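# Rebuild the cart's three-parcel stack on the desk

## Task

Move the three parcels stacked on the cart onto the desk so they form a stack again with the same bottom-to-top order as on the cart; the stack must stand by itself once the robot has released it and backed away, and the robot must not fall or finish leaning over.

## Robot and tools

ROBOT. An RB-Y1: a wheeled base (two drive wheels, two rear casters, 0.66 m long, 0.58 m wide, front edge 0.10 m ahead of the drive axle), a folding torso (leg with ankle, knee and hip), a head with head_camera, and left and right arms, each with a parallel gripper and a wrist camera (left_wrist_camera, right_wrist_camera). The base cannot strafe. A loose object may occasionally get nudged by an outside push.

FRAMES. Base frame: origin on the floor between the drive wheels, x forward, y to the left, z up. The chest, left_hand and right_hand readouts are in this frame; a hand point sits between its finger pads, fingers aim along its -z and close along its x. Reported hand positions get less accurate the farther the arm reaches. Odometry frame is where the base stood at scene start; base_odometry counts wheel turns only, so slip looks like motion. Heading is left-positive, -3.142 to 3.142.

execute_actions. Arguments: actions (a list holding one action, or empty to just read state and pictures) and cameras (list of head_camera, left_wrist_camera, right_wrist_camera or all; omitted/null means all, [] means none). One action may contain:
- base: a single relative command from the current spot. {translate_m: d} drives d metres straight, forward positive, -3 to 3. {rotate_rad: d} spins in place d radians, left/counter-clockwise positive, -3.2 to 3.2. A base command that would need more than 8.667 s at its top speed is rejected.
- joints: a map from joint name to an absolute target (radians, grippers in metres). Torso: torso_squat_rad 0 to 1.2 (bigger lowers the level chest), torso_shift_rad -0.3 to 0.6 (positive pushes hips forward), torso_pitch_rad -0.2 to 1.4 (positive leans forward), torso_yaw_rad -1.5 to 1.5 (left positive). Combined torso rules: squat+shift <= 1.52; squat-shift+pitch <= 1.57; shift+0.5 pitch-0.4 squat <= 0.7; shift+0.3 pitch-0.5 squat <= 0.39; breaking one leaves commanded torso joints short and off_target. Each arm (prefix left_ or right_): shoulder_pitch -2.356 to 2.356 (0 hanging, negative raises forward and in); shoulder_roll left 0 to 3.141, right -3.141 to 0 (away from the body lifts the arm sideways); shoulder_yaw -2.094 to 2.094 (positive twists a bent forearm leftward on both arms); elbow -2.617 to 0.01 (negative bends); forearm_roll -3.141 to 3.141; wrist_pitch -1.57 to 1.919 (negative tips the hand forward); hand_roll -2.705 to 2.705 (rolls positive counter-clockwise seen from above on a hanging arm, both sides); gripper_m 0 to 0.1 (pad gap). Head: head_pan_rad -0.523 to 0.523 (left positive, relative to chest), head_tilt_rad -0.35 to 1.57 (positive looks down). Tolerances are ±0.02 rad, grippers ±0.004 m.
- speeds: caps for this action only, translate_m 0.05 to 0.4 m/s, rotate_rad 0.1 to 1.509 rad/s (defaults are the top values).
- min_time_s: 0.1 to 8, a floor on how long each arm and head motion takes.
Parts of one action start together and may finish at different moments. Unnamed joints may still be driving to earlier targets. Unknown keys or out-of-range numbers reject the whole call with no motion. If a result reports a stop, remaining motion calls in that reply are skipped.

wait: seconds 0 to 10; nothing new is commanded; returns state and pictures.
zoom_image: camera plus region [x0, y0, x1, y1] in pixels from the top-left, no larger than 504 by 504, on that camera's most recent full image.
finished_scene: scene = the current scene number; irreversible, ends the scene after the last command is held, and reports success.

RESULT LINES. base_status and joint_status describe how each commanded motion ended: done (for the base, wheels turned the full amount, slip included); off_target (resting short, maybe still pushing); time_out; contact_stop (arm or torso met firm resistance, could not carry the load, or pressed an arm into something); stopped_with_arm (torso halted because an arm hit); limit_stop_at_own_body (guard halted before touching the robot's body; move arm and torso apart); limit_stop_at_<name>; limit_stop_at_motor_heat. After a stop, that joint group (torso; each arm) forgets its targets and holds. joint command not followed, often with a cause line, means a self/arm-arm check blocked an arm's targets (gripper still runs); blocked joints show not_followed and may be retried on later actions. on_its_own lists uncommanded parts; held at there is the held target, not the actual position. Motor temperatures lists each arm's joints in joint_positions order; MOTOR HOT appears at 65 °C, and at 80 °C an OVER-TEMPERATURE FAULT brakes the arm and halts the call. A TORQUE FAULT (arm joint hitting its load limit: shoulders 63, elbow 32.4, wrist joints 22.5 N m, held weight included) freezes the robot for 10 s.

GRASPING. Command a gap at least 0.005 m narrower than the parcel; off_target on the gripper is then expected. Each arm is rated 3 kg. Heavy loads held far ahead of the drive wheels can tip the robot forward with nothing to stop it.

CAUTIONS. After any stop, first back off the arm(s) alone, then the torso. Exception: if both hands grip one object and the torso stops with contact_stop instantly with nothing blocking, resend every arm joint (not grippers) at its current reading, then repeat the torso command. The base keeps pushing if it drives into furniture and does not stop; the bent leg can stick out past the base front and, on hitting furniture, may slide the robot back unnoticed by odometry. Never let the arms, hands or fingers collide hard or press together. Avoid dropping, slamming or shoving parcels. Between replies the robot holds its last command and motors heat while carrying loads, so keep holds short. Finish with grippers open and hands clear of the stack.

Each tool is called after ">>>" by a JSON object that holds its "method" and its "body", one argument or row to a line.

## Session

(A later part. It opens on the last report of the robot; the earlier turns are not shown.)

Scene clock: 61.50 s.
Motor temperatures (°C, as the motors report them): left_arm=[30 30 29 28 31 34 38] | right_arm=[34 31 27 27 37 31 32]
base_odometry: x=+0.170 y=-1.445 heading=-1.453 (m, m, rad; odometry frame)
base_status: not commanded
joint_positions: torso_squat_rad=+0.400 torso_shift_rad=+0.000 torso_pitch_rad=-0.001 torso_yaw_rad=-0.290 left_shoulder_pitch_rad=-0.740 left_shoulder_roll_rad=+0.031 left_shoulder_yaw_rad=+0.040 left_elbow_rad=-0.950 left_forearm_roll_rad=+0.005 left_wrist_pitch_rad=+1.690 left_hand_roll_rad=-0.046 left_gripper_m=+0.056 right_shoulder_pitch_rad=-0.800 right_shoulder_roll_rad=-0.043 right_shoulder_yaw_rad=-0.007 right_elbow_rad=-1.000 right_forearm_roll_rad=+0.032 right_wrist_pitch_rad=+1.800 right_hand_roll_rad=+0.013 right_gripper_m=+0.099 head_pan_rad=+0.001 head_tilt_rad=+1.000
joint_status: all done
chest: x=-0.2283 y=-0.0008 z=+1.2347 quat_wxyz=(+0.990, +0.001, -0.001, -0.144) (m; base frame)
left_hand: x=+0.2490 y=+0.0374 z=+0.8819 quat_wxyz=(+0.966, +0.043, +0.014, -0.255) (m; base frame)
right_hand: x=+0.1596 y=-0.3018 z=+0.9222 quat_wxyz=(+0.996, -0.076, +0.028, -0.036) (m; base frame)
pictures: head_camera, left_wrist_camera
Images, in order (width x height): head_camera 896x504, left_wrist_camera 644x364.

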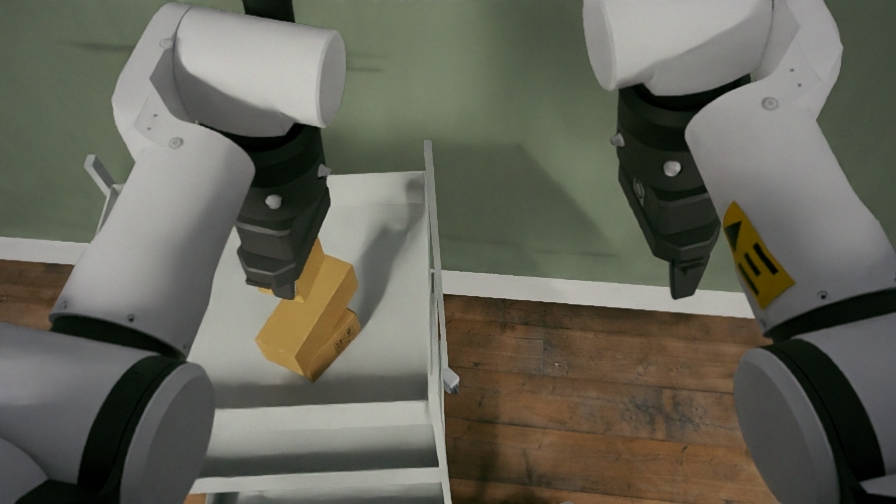

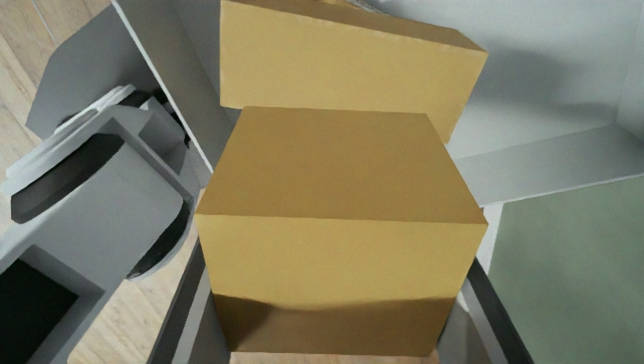

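>>> {"method": "execute_actions", "body": {
  "actions": [
    {"joints":{"torso_yaw_rad":0.1}}
  ],
  "cameras": []
}}

>>> {"method": "execute_actions", "body": {
  "actions": [
    {"joints":{"torso_squat_rad":0.88}}
  ],
  "cameras": ["head_camera"]
}}

Scene clock: 64.40 s.
Motor temperatures (°C, as the motors report them): left_arm=[30 30 29 28 31 34 38] | right_arm=[34 31 27 28 37 31 32]
base_odometry: x=+0.170 y=-1.445 heading=-1.453 (m, m, rad; odometry frame)
base_status: not commanded
joint_positions: torso_squat_rad=+0.400 torso_shift_rad=+0.000 torso_pitch_rad=-0.001 torso_yaw_rad=+0.100 left_shoulder_pitch_rad=-0.740 left_shoulder_roll_rad=+0.031 left_shoulder_yaw_rad=+0.040 left_elbow_rad=-0.950 left_forearm_roll_rad=+0.005 left_wrist_pitch_rad=+1.690 left_hand_roll_rad=-0.046 left_gripper_m=+0.056 right_shoulder_pitch_rad=-0.800 right_shoulder_roll_rad=-0.043 right_shoulder_yaw_rad=-0.007 right_elbow_rad=-1.000 right_forearm_roll_rad=+0.032 right_wrist_pitch_rad=+1.800 right_hand_roll_rad=+0.013 right_gripper_m=+0.099 head_pan_rad=+0.001 head_tilt_rad=+1.000
joint_status: all done
chest: x=-0.2284 y=-0.0008 z=+1.2347 quat_wxyz=(+0.999, +0.000, -0.001, +0.050) (m; base frame)
left_hand: x=+0.1988 y=+0.2159 z=+0.8819 quat_wxyz=(+0.997, +0.040, +0.022, -0.063) (m; base frame)
right_hand: x=+0.2450 y=-0.1318 z=+0.9225 quat_wxyz=(+0.984, -0.080, +0.013, +0.158) (m; base frame)
pictures: none
No camera images: the call's "cameras" was empty. Leave "cameras" out to get every camera's image.

Scene clock: 75.97 s.
Motor temperatures (°C, as the motors report them): left_arm=[30 30 29 28 31 34 38] | right_arm=[35 31 27 28 37 31 32]
TORQUE FAULT: left_elbow_rad reached its load limit. The robot stopped for 10 seconds, dropped its targets and accepts commands again. The stop added 8.7 s to the call and to motion_time.
base_odometry: x=+0.170 y=-1.445 heading=-1.453 (m, m, rad; odometry frame)
base_status: not commanded
joint_positions: torso_squat_rad=+0.789 torso_shift_rad=-0.003 torso_pitch_rad=-0.009 torso_yaw_rad=+0.100 left_shoulder_pitch_rad=-0.755 left_shoulder_roll_rad=+0.032 left_shoulder_yaw_rad=+0.040 left_elbow_rad=-0.959 left_forearm_roll_rad=+0.005 left_wrist_pitch_rad=+1.693 left_hand_roll_rad=-0.046 left_gripper_m=+0.055 right_shoulder_pitch_rad=-0.800 right_shoulder_roll_rad=-0.043 right_shoulder_yaw_rad=-0.007 right_elbow_rad=-1.000 right_forearm_roll_rad=+0.032 right_wrist_pitch_rad=+1.800 right_hand_roll_rad=+0.013 right_gripper_m=+0.099 head_pan_rad=+0.001 head_tilt_rad=+1.000
joint_status: torso_squat_rad contact_stop (moved +0.389 of +0.480)
on_its_own: torso_squat_rad is held at +0.789, not at your +0.880, since a contact_stop
chest: x=-0.2323 y=-0.0011 z=+1.0831 quat_wxyz=(+0.999, +0.001, -0.005, +0.050) (m; base frame)
left_hand: x=+0.2048 y=+0.2147 z=+0.7424 quat_wxyz=(+0.997, +0.042, +0.008, -0.065) (m; base frame)
right_hand: x=+0.2435 y=-0.1318 z=+0.7745 quat_wxyz=(+0.984, -0.081, +0.009, +0.157) (m; base frame)
pictures: head_camera
Images, in order (width x height): head_camera 896x504.

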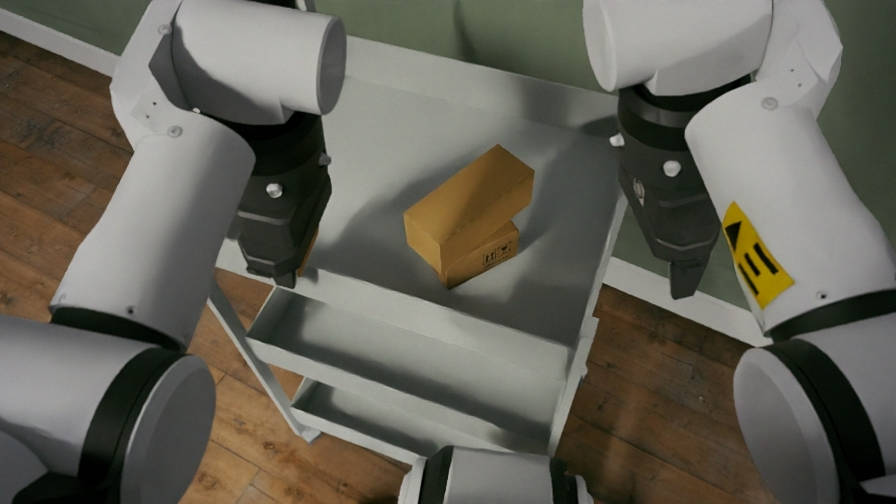

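>>> {"method": "execute_actions", "body": {
  "actions": [
    {"joints":{"torso_squat_rad":0.4,"torso_pitch_rad":0,"torso_shift_rad":0}}
  ],
  "cameras": ["head_camera","right_wrist_camera"]
}}

Scene clock: 80.03 s.
Motor temperatures (°C, as the motors report them): left_arm=[30 30 29 28 31 34 38] | right_arm=[35 31 27 28 37 31 32]
base_odometry: x=+0.170 y=-1.445 heading=-1.453 (m, m, rad; odometry frame)
base_status: not commanded
joint_positions: torso_squat_rad=+0.400 torso_shift_rad=+0.000 torso_pitch_rad=+0.000 torso_yaw_rad=+0.100 left_shoulder_pitch_rad=-0.749 left_shoulder_roll_rad=+0.032 left_shoulder_yaw_rad=+0.040 left_elbow_rad=-0.955 left_forearm_roll_rad=+0.005 left_wrist_pitch_rad=+1.692 left_hand_roll_rad=-0.046 left_gripper_m=+0.055 right_shoulder_pitch_rad=-0.800 right_shoulder_roll_rad=-0.043 right_shoulder_yaw_rad=-0.007 right_elbow_rad=-1.000 right_forearm_roll_rad=+0.032 right_wrist_pitch_rad=+1.800 right_hand_roll_rad=+0.013 right_gripper_m=+0.099 head_pan_rad=+0.001 head_tilt_rad=+1.000
joint_status: all done
chest: x=-0.2279 y=-0.0009 z=+1.2347 quat_wxyz=(+0.999, +0.000, +0.000, +0.050) (m; base frame)
left_hand: x=+0.2030 y=+0.2152 z=+0.8863 quat_wxyz=(+0.997, +0.041, +0.017, -0.065) (m; base frame)
right_hand: x=+0.2450 y=-0.1319 z=+0.9217 quat_wxyz=(+0.984, -0.080, +0.014, +0.158) (m; base frame)
pictures: head_camera, right_wrist_camera
Images, in order (width x height): head_camera 896x504, right_wrist_camera 644x364.

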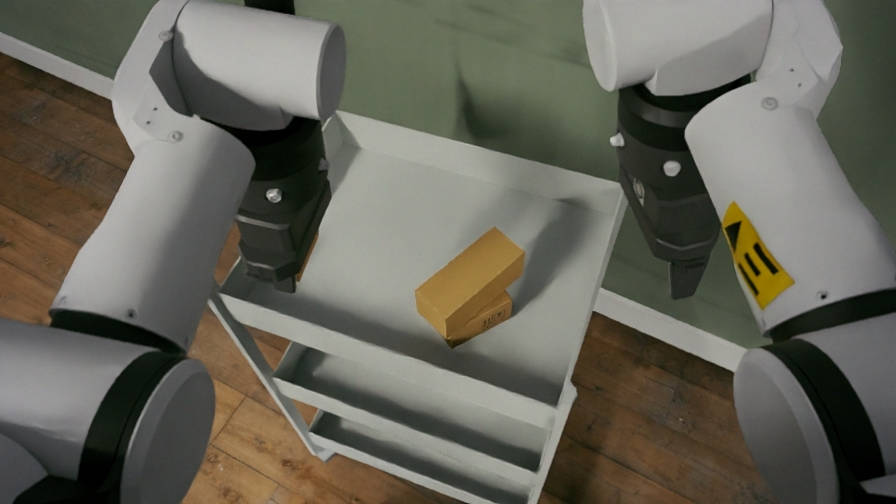

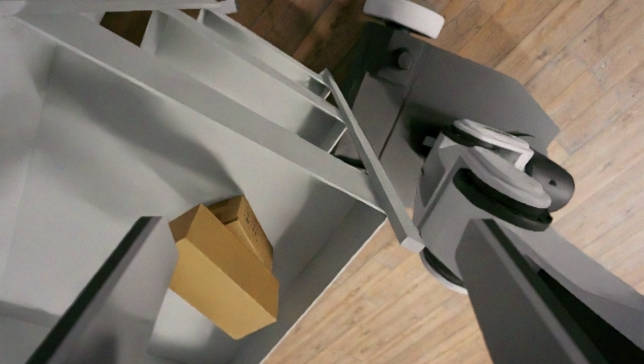

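>>> {"method": "execute_actions", "body": {
  "actions": [
    {"joints":{"torso_yaw_rad":0.445,"right_hand_roll_rad":0.28}}
  ],
  "cameras": []
}}

>>> {"method": "execute_actions", "body": {
  "actions": [
    {"joints":{"torso_squat_rad":0.68}}
  ],
  "cameras": ["head_camera","right_wrist_camera"]
}}

Scene clock: 84.07 s.
Motor temperatures (°C, as the motors report them): left_arm=[30 30 29 28 31 34 38] | right_arm=[35 31 27 28 37 31 32]
base_odometry: x=+0.170 y=-1.445 heading=-1.453 (m, m, rad; odometry frame)
base_status: not commanded
joint_positions: torso_squat_rad=+0.400 torso_shift_rad=+0.000 torso_pitch_rad=+0.000 torso_yaw_rad=+0.445 left_shoulder_pitch_rad=-0.748 left_shoulder_roll_rad=+0.032 left_shoulder_yaw_rad=+0.040 left_elbow_rad=-0.955 left_forearm_roll_rad=+0.005 left_wrist_pitch_rad=+1.692 left_hand_roll_rad=-0.046 left_gripper_m=+0.055 right_shoulder_pitch_rad=-0.800 right_shoulder_roll_rad=-0.043 right_shoulder_yaw_rad=-0.007 right_elbow_rad=-1.000 right_forearm_roll_rad=+0.032 right_wrist_pitch_rad=+1.800 right_hand_roll_rad=+0.280 right_gripper_m=+0.099 head_pan_rad=+0.001 head_tilt_rad=+1.000
joint_status: all done
chest: x=-0.2279 y=-0.0009 z=+1.2347 quat_wxyz=(+0.975, +0.000, +0.000, +0.221) (m; base frame)
left_hand: x=+0.1045 y=+0.3483 z=+0.8863 quat_wxyz=(+0.993, +0.037, +0.024, +0.107) (m; base frame)
right_hand: x=+0.2615 y=+0.0358 z=+0.9219 quat_wxyz=(+0.891, -0.081, +0.010, +0.447) (m; base frame)
pictures: none
No camera images: the call's "cameras" was empty. Leave "cameras" out to get every camera's image.

Scene clock: 85.80 s.
Motor temperatures (°C, as the motors report them): left_arm=[30 30 29 28 31 34 38] | right_arm=[35 31 27 28 37 31 32]
base_odometry: x=+0.170 y=-1.445 heading=-1.453 (m, m, rad; odometry frame)
base_status: not commanded
joint_positions: torso_squat_rad=+0.680 torso_shift_rad=+0.000 torso_pitch_rad=+0.000 torso_yaw_rad=+0.445 left_shoulder_pitch_rad=-0.748 left_shoulder_roll_rad=+0.032 left_shoulder_yaw_rad=+0.040 left_elbow_rad=-0.955 left_forearm_roll_rad=+0.005 left_wrist_pitch_rad=+1.692 left_hand_roll_rad=-0.046 left_gripper_m=+0.055 right_shoulder_pitch_rad=-0.800 right_shoulder_roll_rad=-0.043 right_shoulder_yaw_rad=-0.007 right_elbow_rad=-1.000 right_forearm_roll_rad=+0.032 right_wrist_pitch_rad=+1.800 right_hand_roll_rad=+0.280 right_gripper_m=+0.099 head_pan_rad=+0.001 head_tilt_rad=+1.000
joint_status: all done
chest: x=-0.2281 y=-0.0008 z=+1.1342 quat_wxyz=(+0.975, +0.000, +0.000, +0.221) (m; base frame)
left_hand: x=+0.1045 y=+0.3484 z=+0.7860 quat_wxyz=(+0.993, +0.037, +0.023, +0.107) (m; base frame)
right_hand: x=+0.2614 y=+0.0359 z=+0.8217 quat_wxyz=(+0.891, -0.081, +0.010, +0.447) (m; base frame)
pictures: head_camera, right_wrist_camera
Images, in order (width x height): head_camera 896x504, right_wrist_camera 644x364.

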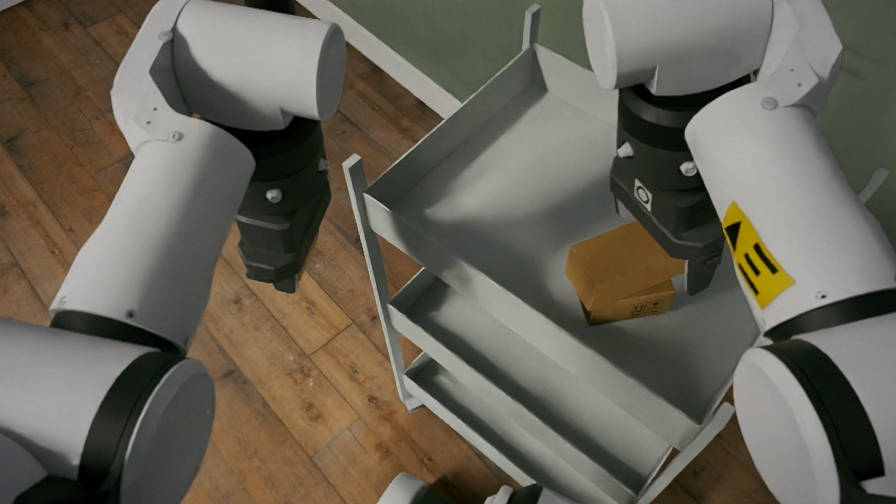

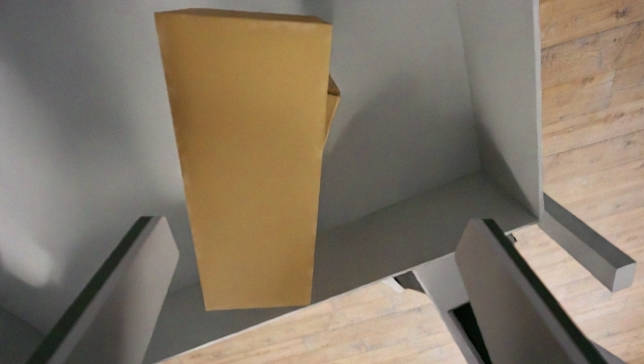

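>>> {"method": "execute_actions", "body": {
  "actions": [
    {"base":{"translate_m":0.012},"joints":{"torso_yaw_rad":0.485}}
  ],
  "cameras": []
}}

>>> {"method": "execute_actions", "body": {
  "actions": [
    {"joints":{"torso_squat_rad":0.8}}
  ],
  "cameras": ["head_camera","right_wrist_camera"]
}}

Scene clock: 88.07 s.
Motor temperatures (°C, as the motors report them): left_arm=[30 30 29 28 31 34 38] | right_arm=[35 31 27 28 37 31 32]
base_odometry: x=+0.171 y=-1.457 heading=-1.453 (m, m, rad; odometry frame)
base_status: done
joint_positions: torso_squat_rad=+0.680 torso_shift_rad=+0.000 torso_pitch_rad=+0.000 torso_yaw_rad=+0.485 left_shoulder_pitch_rad=-0.748 left_shoulder_roll_rad=+0.032 left_shoulder_yaw_rad=+0.040 left_elbow_rad=-0.955 left_forearm_roll_rad=+0.005 left_wrist_pitch_rad=+1.692 left_hand_roll_rad=-0.046 left_gripper_m=+0.055 right_shoulder_pitch_rad=-0.800 right_shoulder_roll_rad=-0.043 right_shoulder_yaw_rad=-0.007 right_elbow_rad=-1.000 right_forearm_roll_rad=+0.032 right_wrist_pitch_rad=+1.800 right_hand_roll_rad=+0.280 right_gripper_m=+0.099 head_pan_rad=+0.001 head_tilt_rad=+1.000
joint_status: all done
chest: x=-0.2279 y=-0.0008 z=+1.1342 quat_wxyz=(+0.971, +0.000, +0.000, +0.240) (m; base frame)
left_hand: x=+0.0903 y=+0.3613 z=+0.7859 quat_wxyz=(+0.991, +0.037, +0.024, +0.127) (m; base frame)
right_hand: x=+0.2597 y=+0.0554 z=+0.8215 quat_wxyz=(+0.882, -0.081, +0.009, +0.465) (m; base frame)
pictures: none
No camera images: the call's "cameras" was empty. Leave "cameras" out to get every camera's image.

Scene clock: 89.27 s.
Motor temperatures (°C, as the motors report them): left_arm=[30 30 29 28 31 34 38] | right_arm=[35 31 27 28 37 31 32]
base_odometry: x=+0.171 y=-1.457 heading=-1.453 (m, m, rad; odometry frame)
base_status: not commanded
joint_positions: torso_squat_rad=+0.800 torso_shift_rad=+0.000 torso_pitch_rad=+0.000 torso_yaw_rad=+0.485 left_shoulder_pitch_rad=-0.748 left_shoulder_roll_rad=+0.032 left_shoulder_yaw_rad=+0.040 left_elbow_rad=-0.955 left_forearm_roll_rad=+0.005 left_wrist_pitch_rad=+1.692 left_hand_roll_rad=-0.046 left_gripper_m=+0.055 right_shoulder_pitch_rad=-0.800 right_shoulder_roll_rad=-0.043 right_shoulder_yaw_rad=-0.007 right_elbow_rad=-1.000 right_forearm_roll_rad=+0.032 right_wrist_pitch_rad=+1.800 right_hand_roll_rad=+0.280 right_gripper_m=+0.099 head_pan_rad=+0.001 head_tilt_rad=+1.000
joint_status: all done
chest: x=-0.2281 y=-0.0007 z=+1.0776 quat_wxyz=(+0.971, +0.000, +0.000, +0.240) (m; base frame)
left_hand: x=+0.0902 y=+0.3614 z=+0.7294 quat_wxyz=(+0.991, +0.037, +0.024, +0.127) (m; base frame)
right_hand: x=+0.2596 y=+0.0555 z=+0.7651 quat_wxyz=(+0.882, -0.081, +0.009, +0.465) (m; base frame)
pictures: head_camera, right_wrist_camera
Images, in order (width x height): head_camera 896x504, right_wrist_camera 644x364.

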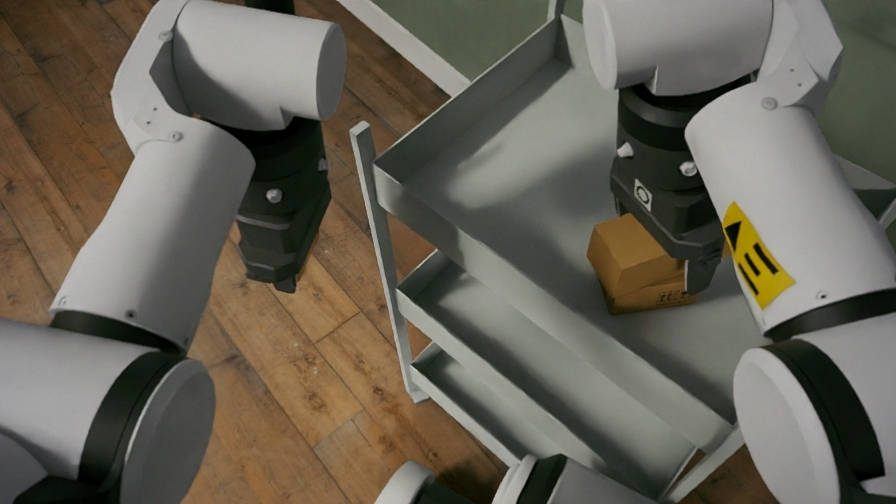

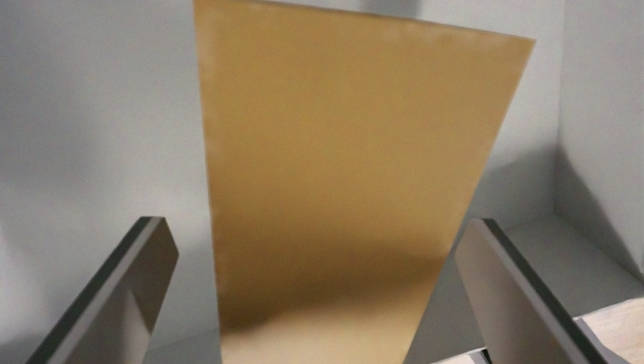

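>>> {"method": "execute_actions", "body": {
  "actions": [
    {"joints":{"torso_squat_rad":0.83}}
  ],
  "cameras": []
}}

>>> {"method": "execute_actions", "body": {
  "actions": [
    {"joints":{"right_gripper_m":0.03}}
  ],
  "cameras": []
}}

>>> {"method": "execute_actions", "body": {
  "actions": [
    {"joints":{"torso_squat_rad":0.3}}
  ],
  "cameras": ["head_camera","right_wrist_camera"]
}}

Scene clock: 101.77 s.
Motor temperatures (°C, as the motors report them): left_arm=[30 30 29 28 31 34 38] | right_arm=[35 31 27 28 37 31 32]
base_odometry: x=+0.171 y=-1.457 heading=-1.453 (m, m, rad; odometry frame)
base_status: not commanded
joint_positions: torso_squat_rad=+0.830 torso_shift_rad=+0.000 torso_pitch_rad=+0.000 torso_yaw_rad=+0.485 left_shoulder_pitch_rad=-0.748 left_shoulder_roll_rad=+0.032 left_shoulder_yaw_rad=+0.040 left_elbow_rad=-0.955 left_forearm_roll_rad=+0.005 left_wrist_pitch_rad=+1.692 left_hand_roll_rad=-0.046 left_gripper_m=+0.055 right_shoulder_pitch_rad=-0.800 right_shoulder_roll_rad=-0.043 right_shoulder_yaw_rad=-0.007 right_elbow_rad=-1.000 right_forearm_roll_rad=+0.032 right_wrist_pitch_rad=+1.800 right_hand_roll_rad=+0.280 right_gripper_m=+0.099 head_pan_rad=+0.001 head_tilt_rad=+1.000
joint_status: all done
chest: x=-0.2281 y=-0.0007 z=+1.0624 quat_wxyz=(+0.971, +0.000, +0.000, +0.240) (m; base frame)
left_hand: x=+0.0902 y=+0.3614 z=+0.7141 quat_wxyz=(+0.991, +0.037, +0.024, +0.127) (m; base frame)
right_hand: x=+0.2596 y=+0.0555 z=+0.7498 quat_wxyz=(+0.882, -0.081, +0.009, +0.465) (m; base frame)
pictures: none
No camera images: the call's "cameras" was empty. Leave "cameras" out to get every camera's image.

Scene clock: 102.93 s.
Motor temperatures (°C, as the motors report them): left_arm=[30 30 29 28 31 34 38] | right_arm=[35 31 27 28 37 31 32]
base_odometry: x=+0.171 y=-1.457 heading=-1.453 (m, m, rad; odometry frame)
base_status: not commanded
joint_positions: torso_squat_rad=+0.830 torso_shift_rad=+0.000 torso_pitch_rad=+0.000 torso_yaw_rad=+0.485 left_shoulder_pitch_rad=-0.748 left_shoulder_roll_rad=+0.032 left_shoulder_yaw_rad=+0.040 left_elbow_rad=-0.955 left_forearm_roll_rad=+0.005 left_wrist_pitch_rad=+1.692 left_hand_roll_rad=-0.046 left_gripper_m=+0.055 right_shoulder_pitch_rad=-0.800 right_shoulder_roll_rad=-0.043 right_shoulder_yaw_rad=-0.007 right_elbow_rad=-1.000 right_forearm_roll_rad=+0.032 right_wrist_pitch_rad=+1.800 right_hand_roll_rad=+0.280 right_gripper_m=+0.054 head_pan_rad=+0.001 head_tilt_rad=+1.000
joint_status: right_gripper_m off_target (ended at +0.054, target +0.030)
chest: x=-0.2281 y=-0.0007 z=+1.0624 quat_wxyz=(+0.971, +0.000, +0.000, +0.240) (m; base frame)
left_hand: x=+0.0902 y=+0.3614 z=+0.7141 quat_wxyz=(+0.991, +0.037, +0.024, +0.127) (m; base frame)
right_hand: x=+0.2597 y=+0.0556 z=+0.7500 quat_wxyz=(+0.882, -0.081, +0.008, +0.465) (m; base frame)
pictures: none
No camera images: the call's "cameras" was empty. Leave "cameras" out to get every camera's image.

Scene clock: 105.47 s.
Motor temperatures (°C, as the motors report them): left_arm=[30 30 29 28 31 34 38] | right_arm=[35 31 27 28 37 31 32]
base_odometry: x=+0.171 y=-1.457 heading=-1.453 (m, m, rad; odometry frame)
base_status: not commanded
joint_positions: torso_squat_rad=+0.300 torso_shift_rad=+0.000 torso_pitch_rad=+0.000 torso_yaw_rad=+0.485 left_shoulder_pitch_rad=-0.748 left_shoulder_roll_rad=+0.032 left_shoulder_yaw_rad=+0.040 left_elbow_rad=-0.955 left_forearm_roll_rad=+0.005 left_wrist_pitch_rad=+1.692 left_hand_roll_rad=-0.046 left_gripper_m=+0.055 right_shoulder_pitch_rad=-0.800 right_shoulder_roll_rad=-0.043 right_shoulder_yaw_rad=-0.007 right_elbow_rad=-1.000 right_forearm_roll_rad=+0.032 right_wrist_pitch_rad=+1.800 right_hand_roll_rad=+0.280 right_gripper_m=+0.054 head_pan_rad=+0.001 head_tilt_rad=+1.000
joint_status: all done
chest: x=-0.2279 y=-0.0009 z=+1.2587 quat_wxyz=(+0.971, +0.000, +0.000, +0.240) (m; base frame)
left_hand: x=+0.0903 y=+0.3612 z=+0.9102 quat_wxyz=(+0.991, +0.037, +0.024, +0.127) (m; base frame)
right_hand: x=+0.2597 y=+0.0553 z=+0.9459 quat_wxyz=(+0.882, -0.081, +0.009, +0.465) (m; base frame)
pictures: head_camera, right_wrist_camera
Images, in order (width x height): head_camera 896x504, right_wrist_camera 644x364.

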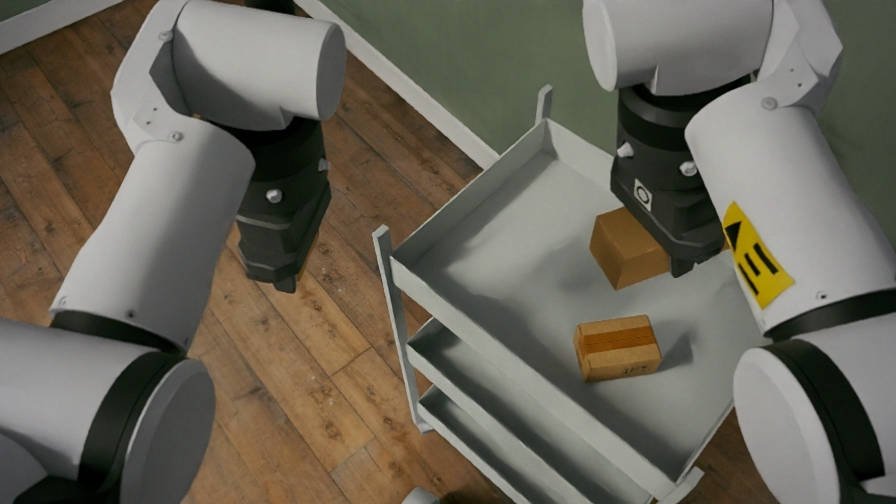

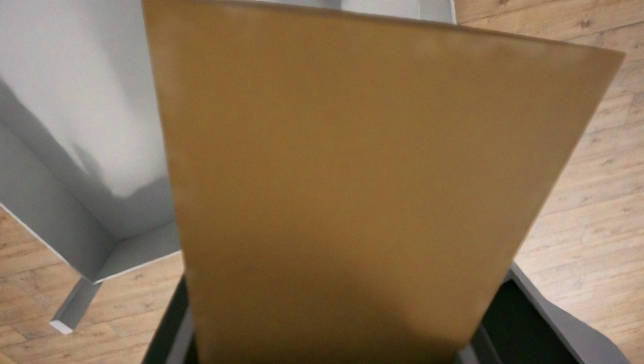

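>>> {"method": "execute_actions", "body": {
  "actions": [
    {"joints":{"torso_yaw_rad":-0.05,"left_shoulder_pitch_rad":-0.95,"left_elbow_rad":-0.75,"left_wrist_pitch_rad":1.7,"right_shoulder_pitch_rad":-1.2,"right_elbow_rad":-0.7,"right_wrist_pitch_rad":1.9}}
  ],
  "cameras": ["head_camera","left_wrist_camera"]
}}

Scene clock: 108.47 s.
Motor temperatures (°C, as the motors report them): left_arm=[31 30 29 28 31 34 38] | right_arm=[35 31 27 28 37 31 32]
base_odometry: x=+0.171 y=-1.457 heading=-1.453 (m, m, rad; odometry frame)
base_status: not commanded
joint_positions: torso_squat_rad=+0.300 torso_shift_rad=+0.000 torso_pitch_rad=+0.000 torso_yaw_rad=-0.050 left_shoulder_pitch_rad=-0.950 left_shoulder_roll_rad=+0.031 left_shoulder_yaw_rad=+0.040 left_elbow_rad=-0.750 left_forearm_roll_rad=+0.005 left_wrist_pitch_rad=+1.700 left_hand_roll_rad=-0.046 left_gripper_m=+0.055 right_shoulder_pitch_rad=-1.200 right_shoulder_roll_rad=-0.043 right_shoulder_yaw_rad=-0.007 right_elbow_rad=-0.700 right_forearm_roll_rad=+0.032 right_wrist_pitch_rad=+1.900 right_hand_roll_rad=+0.280 right_gripper_m=+0.052 head_pan_rad=+0.001 head_tilt_rad=+1.000
joint_status: all done
chest: x=-0.2280 y=-0.0009 z=+1.2587 quat_wxyz=(+1.000, +0.000, +0.000, -0.025) (m; base frame)
left_hand: x=+0.2540 y=+0.1310 z=+0.9475 quat_wxyz=(+0.984, +0.063, +0.024, -0.162) (m; base frame)
right_hand: x=+0.2618 y=-0.1702 z=+1.0566 quat_wxyz=(+0.961, -0.123, +0.043, +0.246) (m; base frame)
pictures: head_camera, left_wrist_camera
Images, in order (width x height): head_camera 896x504, left_wrist_camera 644x364.

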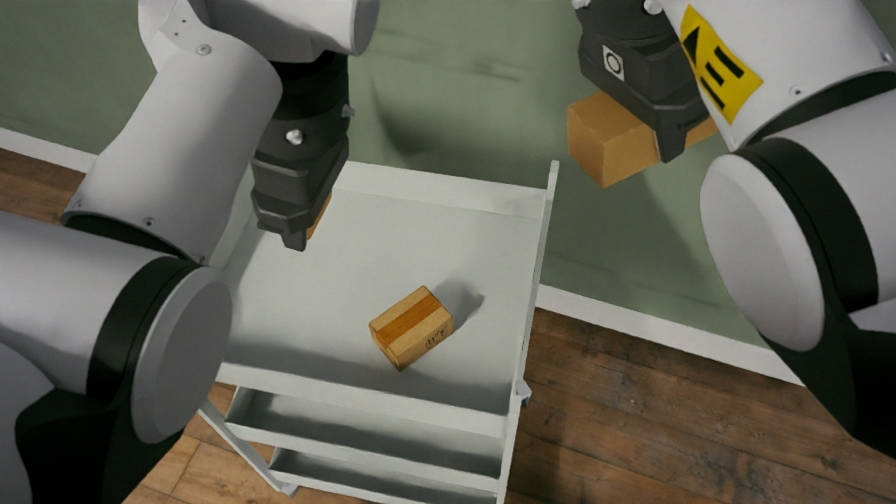

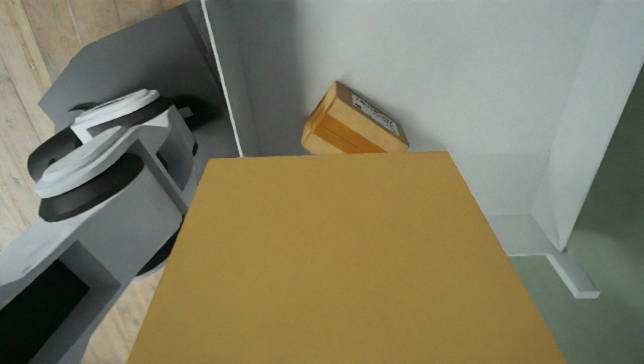

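>>> {"method": "execute_actions", "body": {
  "actions": [
    {"joints":{"torso_yaw_rad":0.0,"torso_squat_rad":0.8}}
  ],
  "cameras": ["head_camera"]
}}

Scene clock: 111.80 s.
Motor temperatures (°C, as the motors report them): left_arm=[31 30 29 28 31 34 38] | right_arm=[35 31 27 28 37 31 32]
base_odometry: x=+0.171 y=-1.457 heading=-1.453 (m, m, rad; odometry frame)
base_status: not commanded
joint_positions: torso_squat_rad=+0.800 torso_shift_rad=+0.000 torso_pitch_rad=+0.000 torso_yaw_rad=+0.000 left_shoulder_pitch_rad=-0.950 left_shoulder_roll_rad=+0.031 left_shoulder_yaw_rad=+0.040 left_elbow_rad=-0.750 left_forearm_roll_rad=+0.005 left_wrist_pitch_rad=+1.700 left_hand_roll_rad=-0.046 left_gripper_m=+0.055 right_shoulder_pitch_rad=-1.200 right_shoulder_roll_rad=-0.043 right_shoulder_yaw_rad=-0.007 right_elbow_rad=-0.700 right_forearm_roll_rad=+0.032 right_wrist_pitch_rad=+1.900 right_hand_roll_rad=+0.280 right_gripper_m=+0.052 head_pan_rad=+0.001 head_tilt_rad=+1.000
joint_status: all done
chest: x=-0.2280 y=-0.0007 z=+1.0776 quat_wxyz=(+1.000, +0.000, +0.000, +0.000) (m; base frame)
left_hand: x=+0.2468 y=+0.1551 z=+0.7666 quat_wxyz=(+0.988, +0.063, +0.025, -0.138) (m; base frame)
right_hand: x=+0.2696 y=-0.1454 z=+0.8757 quat_wxyz=(+0.954, -0.124, +0.040, +0.270) (m; base frame)
pictures: head_camera
Images, in order (width x height): head_camera 896x504.

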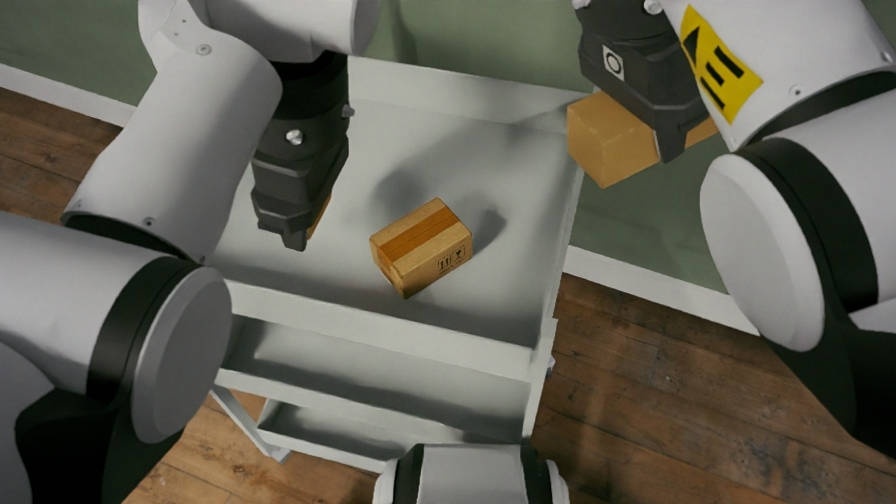

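>>> {"method": "execute_actions", "body": {
  "actions": [
    {"joints":{"torso_squat_rad":0.89}}
  ],
  "cameras": []
}}

>>> {"method": "execute_actions", "body": {
  "actions": [
    {"joints":{"left_gripper_m":0.099}}
  ],
  "cameras": []
}}

>>> {"method": "execute_actions", "body": {
  "actions": [
    {"joints":{"torso_squat_rad":0.55}}
  ],
  "cameras": ["head_camera"]
}}

Scene clock: 114.23 s.
Motor temperatures (°C, as the motors report them): left_arm=[31 30 29 28 31 34 38] | right_arm=[35 31 27 28 37 31 32]
base_odometry: x=+0.171 y=-1.457 heading=-1.453 (m, m, rad; odometry frame)
base_status: not commanded
joint_positions: torso_squat_rad=+0.890 torso_shift_rad=+0.000 torso_pitch_rad=+0.000 torso_yaw_rad=+0.000 left_shoulder_pitch_rad=-0.950 left_shoulder_roll_rad=+0.031 left_shoulder_yaw_rad=+0.040 left_elbow_rad=-0.750 left_forearm_roll_rad=+0.005 left_wrist_pitch_rad=+1.700 left_hand_roll_rad=-0.046 left_gripper_m=+0.055 right_shoulder_pitch_rad=-1.200 right_shoulder_roll_rad=-0.043 right_shoulder_yaw_rad=-0.007 right_elbow_rad=-0.700 right_forearm_roll_rad=+0.032 right_wrist_pitch_rad=+1.900 right_hand_roll_rad=+0.280 right_gripper_m=+0.052 head_pan_rad=+0.001 head_tilt_rad=+1.000
joint_status: all done
chest: x=-0.2281 y=-0.0006 z=+1.0305 quat_wxyz=(+1.000, +0.000, +0.000, +0.000) (m; base frame)
left_hand: x=+0.2467 y=+0.1551 z=+0.7195 quat_wxyz=(+0.988, +0.063, +0.025, -0.138) (m; base frame)
right_hand: x=+0.2696 y=-0.1454 z=+0.8286 quat_wxyz=(+0.954, -0.124, +0.040, +0.270) (m; base frame)
pictures: none
No camera images: the call's "cameras" was empty. Leave "cameras" out to get every camera's image.

Scene clock: 115.40 s.
Motor temperatures (°C, as the motors report them): left_arm=[31 30 29 28 31 34 38] | right_arm=[35 31 27 28 37 31 32]
base_odometry: x=+0.171 y=-1.457 heading=-1.453 (m, m, rad; odometry frame)
base_status: not commanded
joint_positions: torso_squat_rad=+0.890 torso_shift_rad=+0.000 torso_pitch_rad=+0.000 torso_yaw_rad=+0.000 left_shoulder_pitch_rad=-0.950 left_shoulder_roll_rad=+0.031 left_shoulder_yaw_rad=+0.040 left_elbow_rad=-0.750 left_forearm_roll_rad=+0.005 left_wrist_pitch_rad=+1.700 left_hand_roll_rad=-0.046 left_gripper_m=+0.099 right_shoulder_pitch_rad=-1.200 right_shoulder_roll_rad=-0.043 right_shoulder_yaw_rad=-0.007 right_elbow_rad=-0.700 right_forearm_roll_rad=+0.032 right_wrist_pitch_rad=+1.900 right_hand_roll_rad=+0.280 right_gripper_m=+0.052 head_pan_rad=+0.001 head_tilt_rad=+1.000
joint_status: all done
chest: x=-0.2281 y=-0.0006 z=+1.0305 quat_wxyz=(+1.000, +0.000, +0.000, +0.000) (m; base frame)
left_hand: x=+0.2467 y=+0.1551 z=+0.7195 quat_wxyz=(+0.988, +0.063, +0.025, -0.138) (m; base frame)
right_hand: x=+0.2696 y=-0.1454 z=+0.8286 quat_wxyz=(+0.954, -0.124, +0.040, +0.270) (m; base frame)
pictures: none
No camera images: the call's "cameras" was empty. Leave "cameras" out to get every camera's image.

Scene clock: 117.33 s.
Motor temperatures (°C, as the motors report them): left_arm=[31 30 29 28 31 34 38] | right_arm=[35 31 27 28 37 31 32]
base_odometry: x=+0.171 y=-1.457 heading=-1.453 (m, m, rad; odometry frame)
base_status: not commanded
joint_positions: torso_squat_rad=+0.550 torso_shift_rad=+0.000 torso_pitch_rad=+0.000 torso_yaw_rad=+0.000 left_shoulder_pitch_rad=-0.950 left_shoulder_roll_rad=+0.031 left_shoulder_yaw_rad=+0.040 left_elbow_rad=-0.750 left_forearm_roll_rad=+0.005 left_wrist_pitch_rad=+1.700 left_hand_roll_rad=-0.046 left_gripper_m=+0.099 right_shoulder_pitch_rad=-1.200 right_shoulder_roll_rad=-0.043 right_shoulder_yaw_rad=-0.007 right_elbow_rad=-0.700 right_forearm_roll_rad=+0.032 right_wrist_pitch_rad=+1.900 right_hand_roll_rad=+0.280 right_gripper_m=+0.052 head_pan_rad=+0.001 head_tilt_rad=+1.000
joint_status: all done
chest: x=-0.2279 y=-0.0008 z=+1.1867 quat_wxyz=(+1.000, +0.000, +0.000, +0.000) (m; base frame)
left_hand: x=+0.2468 y=+0.1550 z=+0.8755 quat_wxyz=(+0.988, +0.063, +0.026, -0.138) (m; base frame)
right_hand: x=+0.2697 y=-0.1455 z=+0.9846 quat_wxyz=(+0.954, -0.124, +0.040, +0.270) (m; base frame)
pictures: head_camera
Images, in order (width x height): head_camera 896x504.

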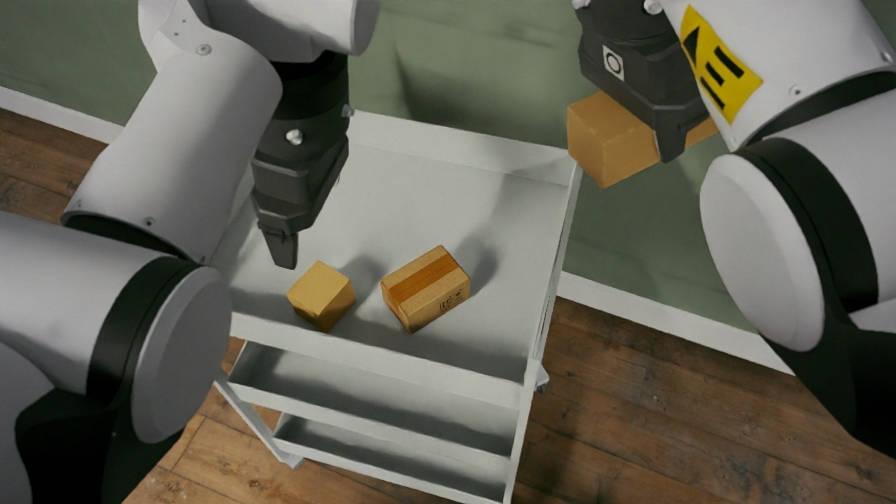

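>>> {"method": "execute_actions", "body": {
  "actions": [
    {"joints":{"torso_yaw_rad":-0.235,"left_hand_roll_rad":1.36}}
  ],
  "cameras": []
}}

>>> {"method": "execute_actions", "body": {
  "actions": [
    {"joints":{"torso_squat_rad":0.75}}
  ],
  "cameras": ["head_camera","left_wrist_camera"]
}}

Scene clock: 120.57 s.
Motor temperatures (°C, as the motors report them): left_arm=[31 30 29 28 31 34 38] | right_arm=[35 31 27 28 37 31 32]
base_odometry: x=+0.171 y=-1.457 heading=-1.453 (m, m, rad; odometry frame)
base_status: not commanded
joint_positions: torso_squat_rad=+0.550 torso_shift_rad=+0.000 torso_pitch_rad=+0.000 torso_yaw_rad=-0.235 left_shoulder_pitch_rad=-0.950 left_shoulder_roll_rad=+0.031 left_shoulder_yaw_rad=+0.040 left_elbow_rad=-0.750 left_forearm_roll_rad=+0.005 left_wrist_pitch_rad=+1.700 left_hand_roll_rad=+1.360 left_gripper_m=+0.099 right_shoulder_pitch_rad=-1.200 right_shoulder_roll_rad=-0.043 right_shoulder_yaw_rad=-0.007 right_elbow_rad=-0.700 right_forearm_roll_rad=+0.032 right_wrist_pitch_rad=+1.900 right_hand_roll_rad=+0.280 right_gripper_m=+0.052 head_pan_rad=+0.001 head_tilt_rad=+1.000
joint_status: all done
chest: x=-0.2279 y=-0.0008 z=+1.1867 quat_wxyz=(+0.993, +0.000, +0.000, -0.117) (m; base frame)
left_hand: x=+0.2700 y=+0.0402 z=+0.8754 quat_wxyz=(+0.900, +0.061, -0.028, +0.431) (m; base frame)
right_hand: x=+0.2223 y=-0.2574 z=+0.9845 quat_wxyz=(+0.979, -0.119, +0.054, +0.156) (m; base frame)
pictures: none
No camera images: the call's "cameras" was empty. Leave "cameras" out to get every camera's image.

Scene clock: 122.03 s.
Motor temperatures (°C, as the motors report them): left_arm=[31 30 29 28 31 34 38] | right_arm=[35 31 27 28 37 31 32]
base_odometry: x=+0.171 y=-1.457 heading=-1.453 (m, m, rad; odometry frame)
base_status: not commanded
joint_positions: torso_squat_rad=+0.750 torso_shift_rad=+0.000 torso_pitch_rad=+0.000 torso_yaw_rad=-0.235 left_shoulder_pitch_rad=-0.950 left_shoulder_roll_rad=+0.031 left_shoulder_yaw_rad=+0.040 left_elbow_rad=-0.750 left_forearm_roll_rad=+0.005 left_wrist_pitch_rad=+1.700 left_hand_roll_rad=+1.360 left_gripper_m=+0.099 right_shoulder_pitch_rad=-1.200 right_shoulder_roll_rad=-0.043 right_shoulder_yaw_rad=-0.007 right_elbow_rad=-0.700 right_forearm_roll_rad=+0.032 right_wrist_pitch_rad=+1.900 right_hand_roll_rad=+0.280 right_gripper_m=+0.052 head_pan_rad=+0.001 head_tilt_rad=+1.000
joint_status: all done
chest: x=-0.2280 y=-0.0007 z=+1.1021 quat_wxyz=(+0.993, +0.000, +0.000, -0.117) (m; base frame)
left_hand: x=+0.2699 y=+0.0403 z=+0.7910 quat_wxyz=(+0.900, +0.061, -0.028, +0.431) (m; base frame)
right_hand: x=+0.2222 y=-0.2573 z=+0.9001 quat_wxyz=(+0.979, -0.119, +0.054, +0.156) (m; base frame)
pictures: head_camera, left_wrist_camera
Images, in order (width x height): head_camera 896x504, left_wrist_camera 644x364.

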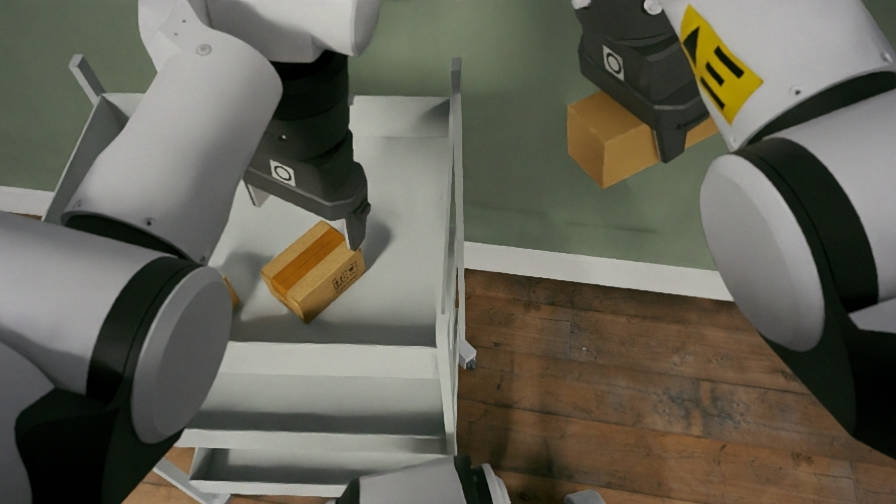

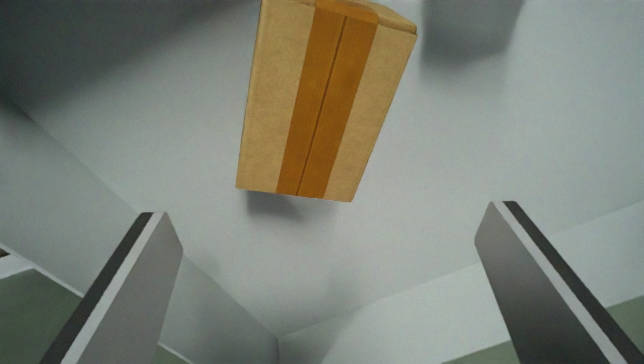

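>>> {"method": "execute_actions", "body": {
  "actions": [
    {"base":{"translate_m":-0.015},"joints":{"left_hand_roll_rad":1.22,"torso_squat_rad":0.9}}
  ],
  "cameras": ["left_wrist_camera"]
}}

Scene clock: 124.43 s.
Motor temperatures (°C, as the motors report them): left_arm=[31 30 29 28 31 34 38] | right_arm=[35 31 27 28 37 31 32]
base_odometry: x=+0.170 y=-1.442 heading=-1.453 (m, m, rad; odometry frame)
base_status: done
joint_positions: torso_squat_rad=+0.900 torso_shift_rad=+0.000 torso_pitch_rad=+0.000 torso_yaw_rad=-0.235 left_shoulder_pitch_rad=-0.950 left_shoulder_roll_rad=+0.031 left_shoulder_yaw_rad=+0.040 left_elbow_rad=-0.750 left_forearm_roll_rad=+0.005 left_wrist_pitch_rad=+1.700 left_hand_roll_rad=+1.220 left_gripper_m=+0.099 right_shoulder_pitch_rad=-1.200 right_shoulder_roll_rad=-0.043 right_shoulder_yaw_rad=-0.007 right_elbow_rad=-0.700 right_forearm_roll_rad=+0.032 right_wrist_pitch_rad=+1.900 right_hand_roll_rad=+0.280 right_gripper_m=+0.052 head_pan_rad=+0.001 head_tilt_rad=+1.000
joint_status: all done
chest: x=-0.2280 y=-0.0006 z=+1.0251 quat_wxyz=(+0.993, +0.000, +0.000, -0.117) (m; base frame)
left_hand: x=+0.2700 y=+0.0403 z=+0.7140 quat_wxyz=(+0.928, +0.063, -0.024, +0.367) (m; base frame)
right_hand: x=+0.2222 y=-0.2572 z=+0.8230 quat_wxyz=(+0.979, -0.119, +0.054, +0.156) (m; base frame)
pictures: left_wrist_camera
Images, in order (width x height): left_wrist_camera 644x364.

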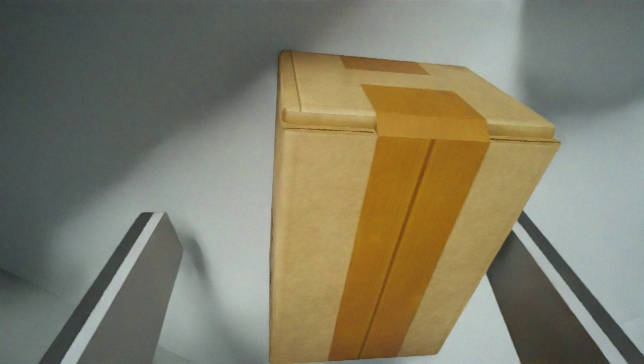

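>>> {"method": "execute_actions", "body": {
  "actions": [
    {"joints":{"left_gripper_m":0.03}}
  ],
  "cameras": []
}}

>>> {"method": "execute_actions", "body": {
  "actions": [
    {"joints":{"torso_squat_rad":0.1,"torso_yaw_rad":0}}
  ],
  "cameras": ["head_camera"]
}}

Scene clock: 126.47 s.
Motor temperatures (°C, as the motors report them): left_arm=[31 30 29 28 31 34 38] | right_arm=[35 31 27 28 37 31 32]
base_odometry: x=+0.170 y=-1.442 heading=-1.453 (m, m, rad; odometry frame)
base_status: not commanded
joint_positions: torso_squat_rad=+0.900 torso_shift_rad=+0.000 torso_pitch_rad=+0.000 torso_yaw_rad=-0.235 left_shoulder_pitch_rad=-0.950 left_shoulder_roll_rad=+0.031 left_shoulder_yaw_rad=+0.040 left_elbow_rad=-0.750 left_forearm_roll_rad=+0.005 left_wrist_pitch_rad=+1.700 left_hand_roll_rad=+1.220 left_gripper_m=+0.061 right_shoulder_pitch_rad=-1.200 right_shoulder_roll_rad=-0.043 right_shoulder_yaw_rad=-0.007 right_elbow_rad=-0.700 right_forearm_roll_rad=+0.032 right_wrist_pitch_rad=+1.900 right_hand_roll_rad=+0.280 right_gripper_m=+0.052 head_pan_rad=+0.001 head_tilt_rad=+1.000
joint_status: left_gripper_m off_target (ended at +0.061, target +0.030)
chest: x=-0.2280 y=-0.0006 z=+1.0251 quat_wxyz=(+0.993, +0.000, +0.000, -0.117) (m; base frame)
left_hand: x=+0.2700 y=+0.0403 z=+0.7140 quat_wxyz=(+0.928, +0.063, -0.024, +0.367) (m; base frame)
right_hand: x=+0.2222 y=-0.2572 z=+0.8230 quat_wxyz=(+0.979, -0.119, +0.054, +0.156) (m; base frame)
pictures: none
No camera images: the call's "cameras" was empty. Leave "cameras" out to get every camera's image.

Scene clock: 129.90 s.
Motor temperatures (°C, as the motors report them): left_arm=[31 30 29 28 31 34 38] | right_arm=[35 31 27 28 37 31 32]
base_odometry: x=+0.170 y=-1.442 heading=-1.453 (m, m, rad; odometry frame)
base_status: not commanded
joint_positions: torso_squat_rad=+0.100 torso_shift_rad=+0.000 torso_pitch_rad=+0.000 torso_yaw_rad=+0.000 left_shoulder_pitch_rad=-0.950 left_shoulder_roll_rad=+0.031 left_shoulder_yaw_rad=+0.040 left_elbow_rad=-0.750 left_forearm_roll_rad=+0.005 left_wrist_pitch_rad=+1.700 left_hand_roll_rad=+1.220 left_gripper_m=+0.061 right_shoulder_pitch_rad=-1.200 right_shoulder_roll_rad=-0.043 right_shoulder_yaw_rad=-0.007 right_elbow_rad=-0.700 right_forearm_roll_rad=+0.032 right_wrist_pitch_rad=+1.900 right_hand_roll_rad=+0.280 right_gripper_m=+0.052 head_pan_rad=+0.001 head_tilt_rad=+1.000
joint_status: all done
chest: x=-0.2278 y=-0.0009 z=+1.2864 quat_wxyz=(+1.000, +0.000, +0.000, +0.000) (m; base frame)
left_hand: x=+0.2469 y=+0.1549 z=+0.9753 quat_wxyz=(+0.878, +0.066, -0.016, +0.473) (m; base frame)
right_hand: x=+0.2697 y=-0.1456 z=+1.0843 quat_wxyz=(+0.954, -0.124, +0.040, +0.270) (m; base frame)
pictures: head_camera
Images, in order (width x height): head_camera 896x504.

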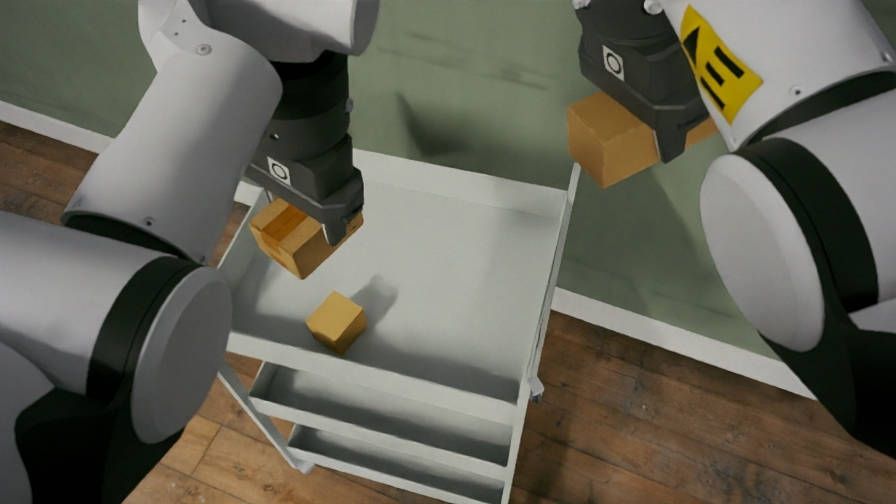

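>>> {"method": "execute_actions", "body": {
  "actions": [
    {"base":{"translate_m":-1.9}}
  ],
  "cameras": []
}}

>>> {"method": "execute_actions", "body": {
  "actions": [
    {"base":{"rotate_rad":-1.69},"joints":{"head_tilt_rad":0.5},"speeds":{"rotate_rad":0.8}}
  ],
  "cameras": ["head_camera"]
}}

Scene clock: 138.57 s.
Motor temperatures (°C, as the motors report them): left_arm=[31 30 29 28 31 34 38] | right_arm=[35 31 27 28 37 31 32]
base_odometry: x=-0.054 y=+0.445 heading=-1.452 (m, m, rad; odometry frame)
base_status: done
joint_positions: torso_squat_rad=+0.100 torso_shift_rad=+0.000 torso_pitch_rad=+0.000 torso_yaw_rad=+0.000 left_shoulder_pitch_rad=-0.950 left_shoulder_roll_rad=+0.031 left_shoulder_yaw_rad=+0.040 left_elbow_rad=-0.750 left_forearm_roll_rad=+0.005 left_wrist_pitch_rad=+1.700 left_hand_roll_rad=+1.220 left_gripper_m=+0.061 right_shoulder_pitch_rad=-1.200 right_shoulder_roll_rad=-0.043 right_shoulder_yaw_rad=-0.007 right_elbow_rad=-0.700 right_forearm_roll_rad=+0.032 right_wrist_pitch_rad=+1.900 right_hand_roll_rad=+0.280 right_gripper_m=+0.052 head_pan_rad=+0.001 head_tilt_rad=+1.000
joint_status: not commanded
chest: x=-0.2280 y=-0.0009 z=+1.2864 quat_wxyz=(+1.000, +0.000, +0.000, +0.000) (m; base frame)
left_hand: x=+0.2468 y=+0.1549 z=+0.9754 quat_wxyz=(+0.878, +0.066, -0.017, +0.474) (m; base frame)
right_hand: x=+0.2696 y=-0.1456 z=+1.0844 quat_wxyz=(+0.954, -0.124, +0.040, +0.270) (m; base frame)
pictures: none
No camera images: the call's "cameras" was empty. Leave "cameras" out to get every camera's image.

Scene clock: 142.60 s.
Motor temperatures (°C, as the motors report them): left_arm=[31 30 29 28 31 34 38] | right_arm=[35 31 27 28 37 31 32]
base_odometry: x=-0.054 y=+0.445 heading=+3.142 (m, m, rad; odometry frame)
base_status: done
joint_positions: torso_squat_rad=+0.100 torso_shift_rad=+0.000 torso_pitch_rad=+0.000 torso_yaw_rad=+0.000 left_shoulder_pitch_rad=-0.950 left_shoulder_roll_rad=+0.031 left_shoulder_yaw_rad=+0.040 left_elbow_rad=-0.750 left_forearm_roll_rad=+0.005 left_wrist_pitch_rad=+1.700 left_hand_roll_rad=+1.220 left_gripper_m=+0.061 right_shoulder_pitch_rad=-1.200 right_shoulder_roll_rad=-0.043 right_shoulder_yaw_rad=-0.007 right_elbow_rad=-0.700 right_forearm_roll_rad=+0.032 right_wrist_pitch_rad=+1.900 right_hand_roll_rad=+0.280 right_gripper_m=+0.052 head_pan_rad=+0.001 head_tilt_rad=+0.500
joint_status: all done
chest: x=-0.2280 y=-0.0009 z=+1.2864 quat_wxyz=(+1.000, +0.000, +0.000, +0.000) (m; base frame)
left_hand: x=+0.2468 y=+0.1549 z=+0.9754 quat_wxyz=(+0.878, +0.066, -0.017, +0.474) (m; base frame)
right_hand: x=+0.2696 y=-0.1456 z=+1.0844 quat_wxyz=(+0.954, -0.124, +0.040, +0.270) (m; base frame)
pictures: head_camera
Images, in order (width x height): head_camera 896x504.

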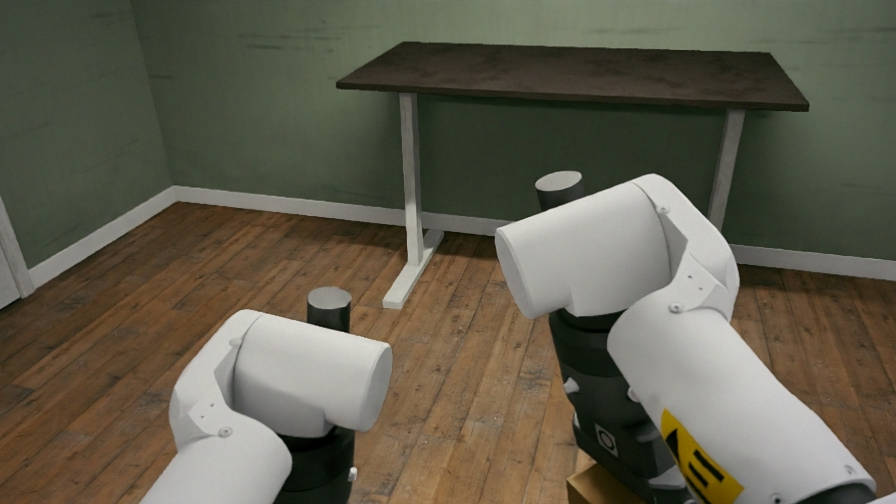

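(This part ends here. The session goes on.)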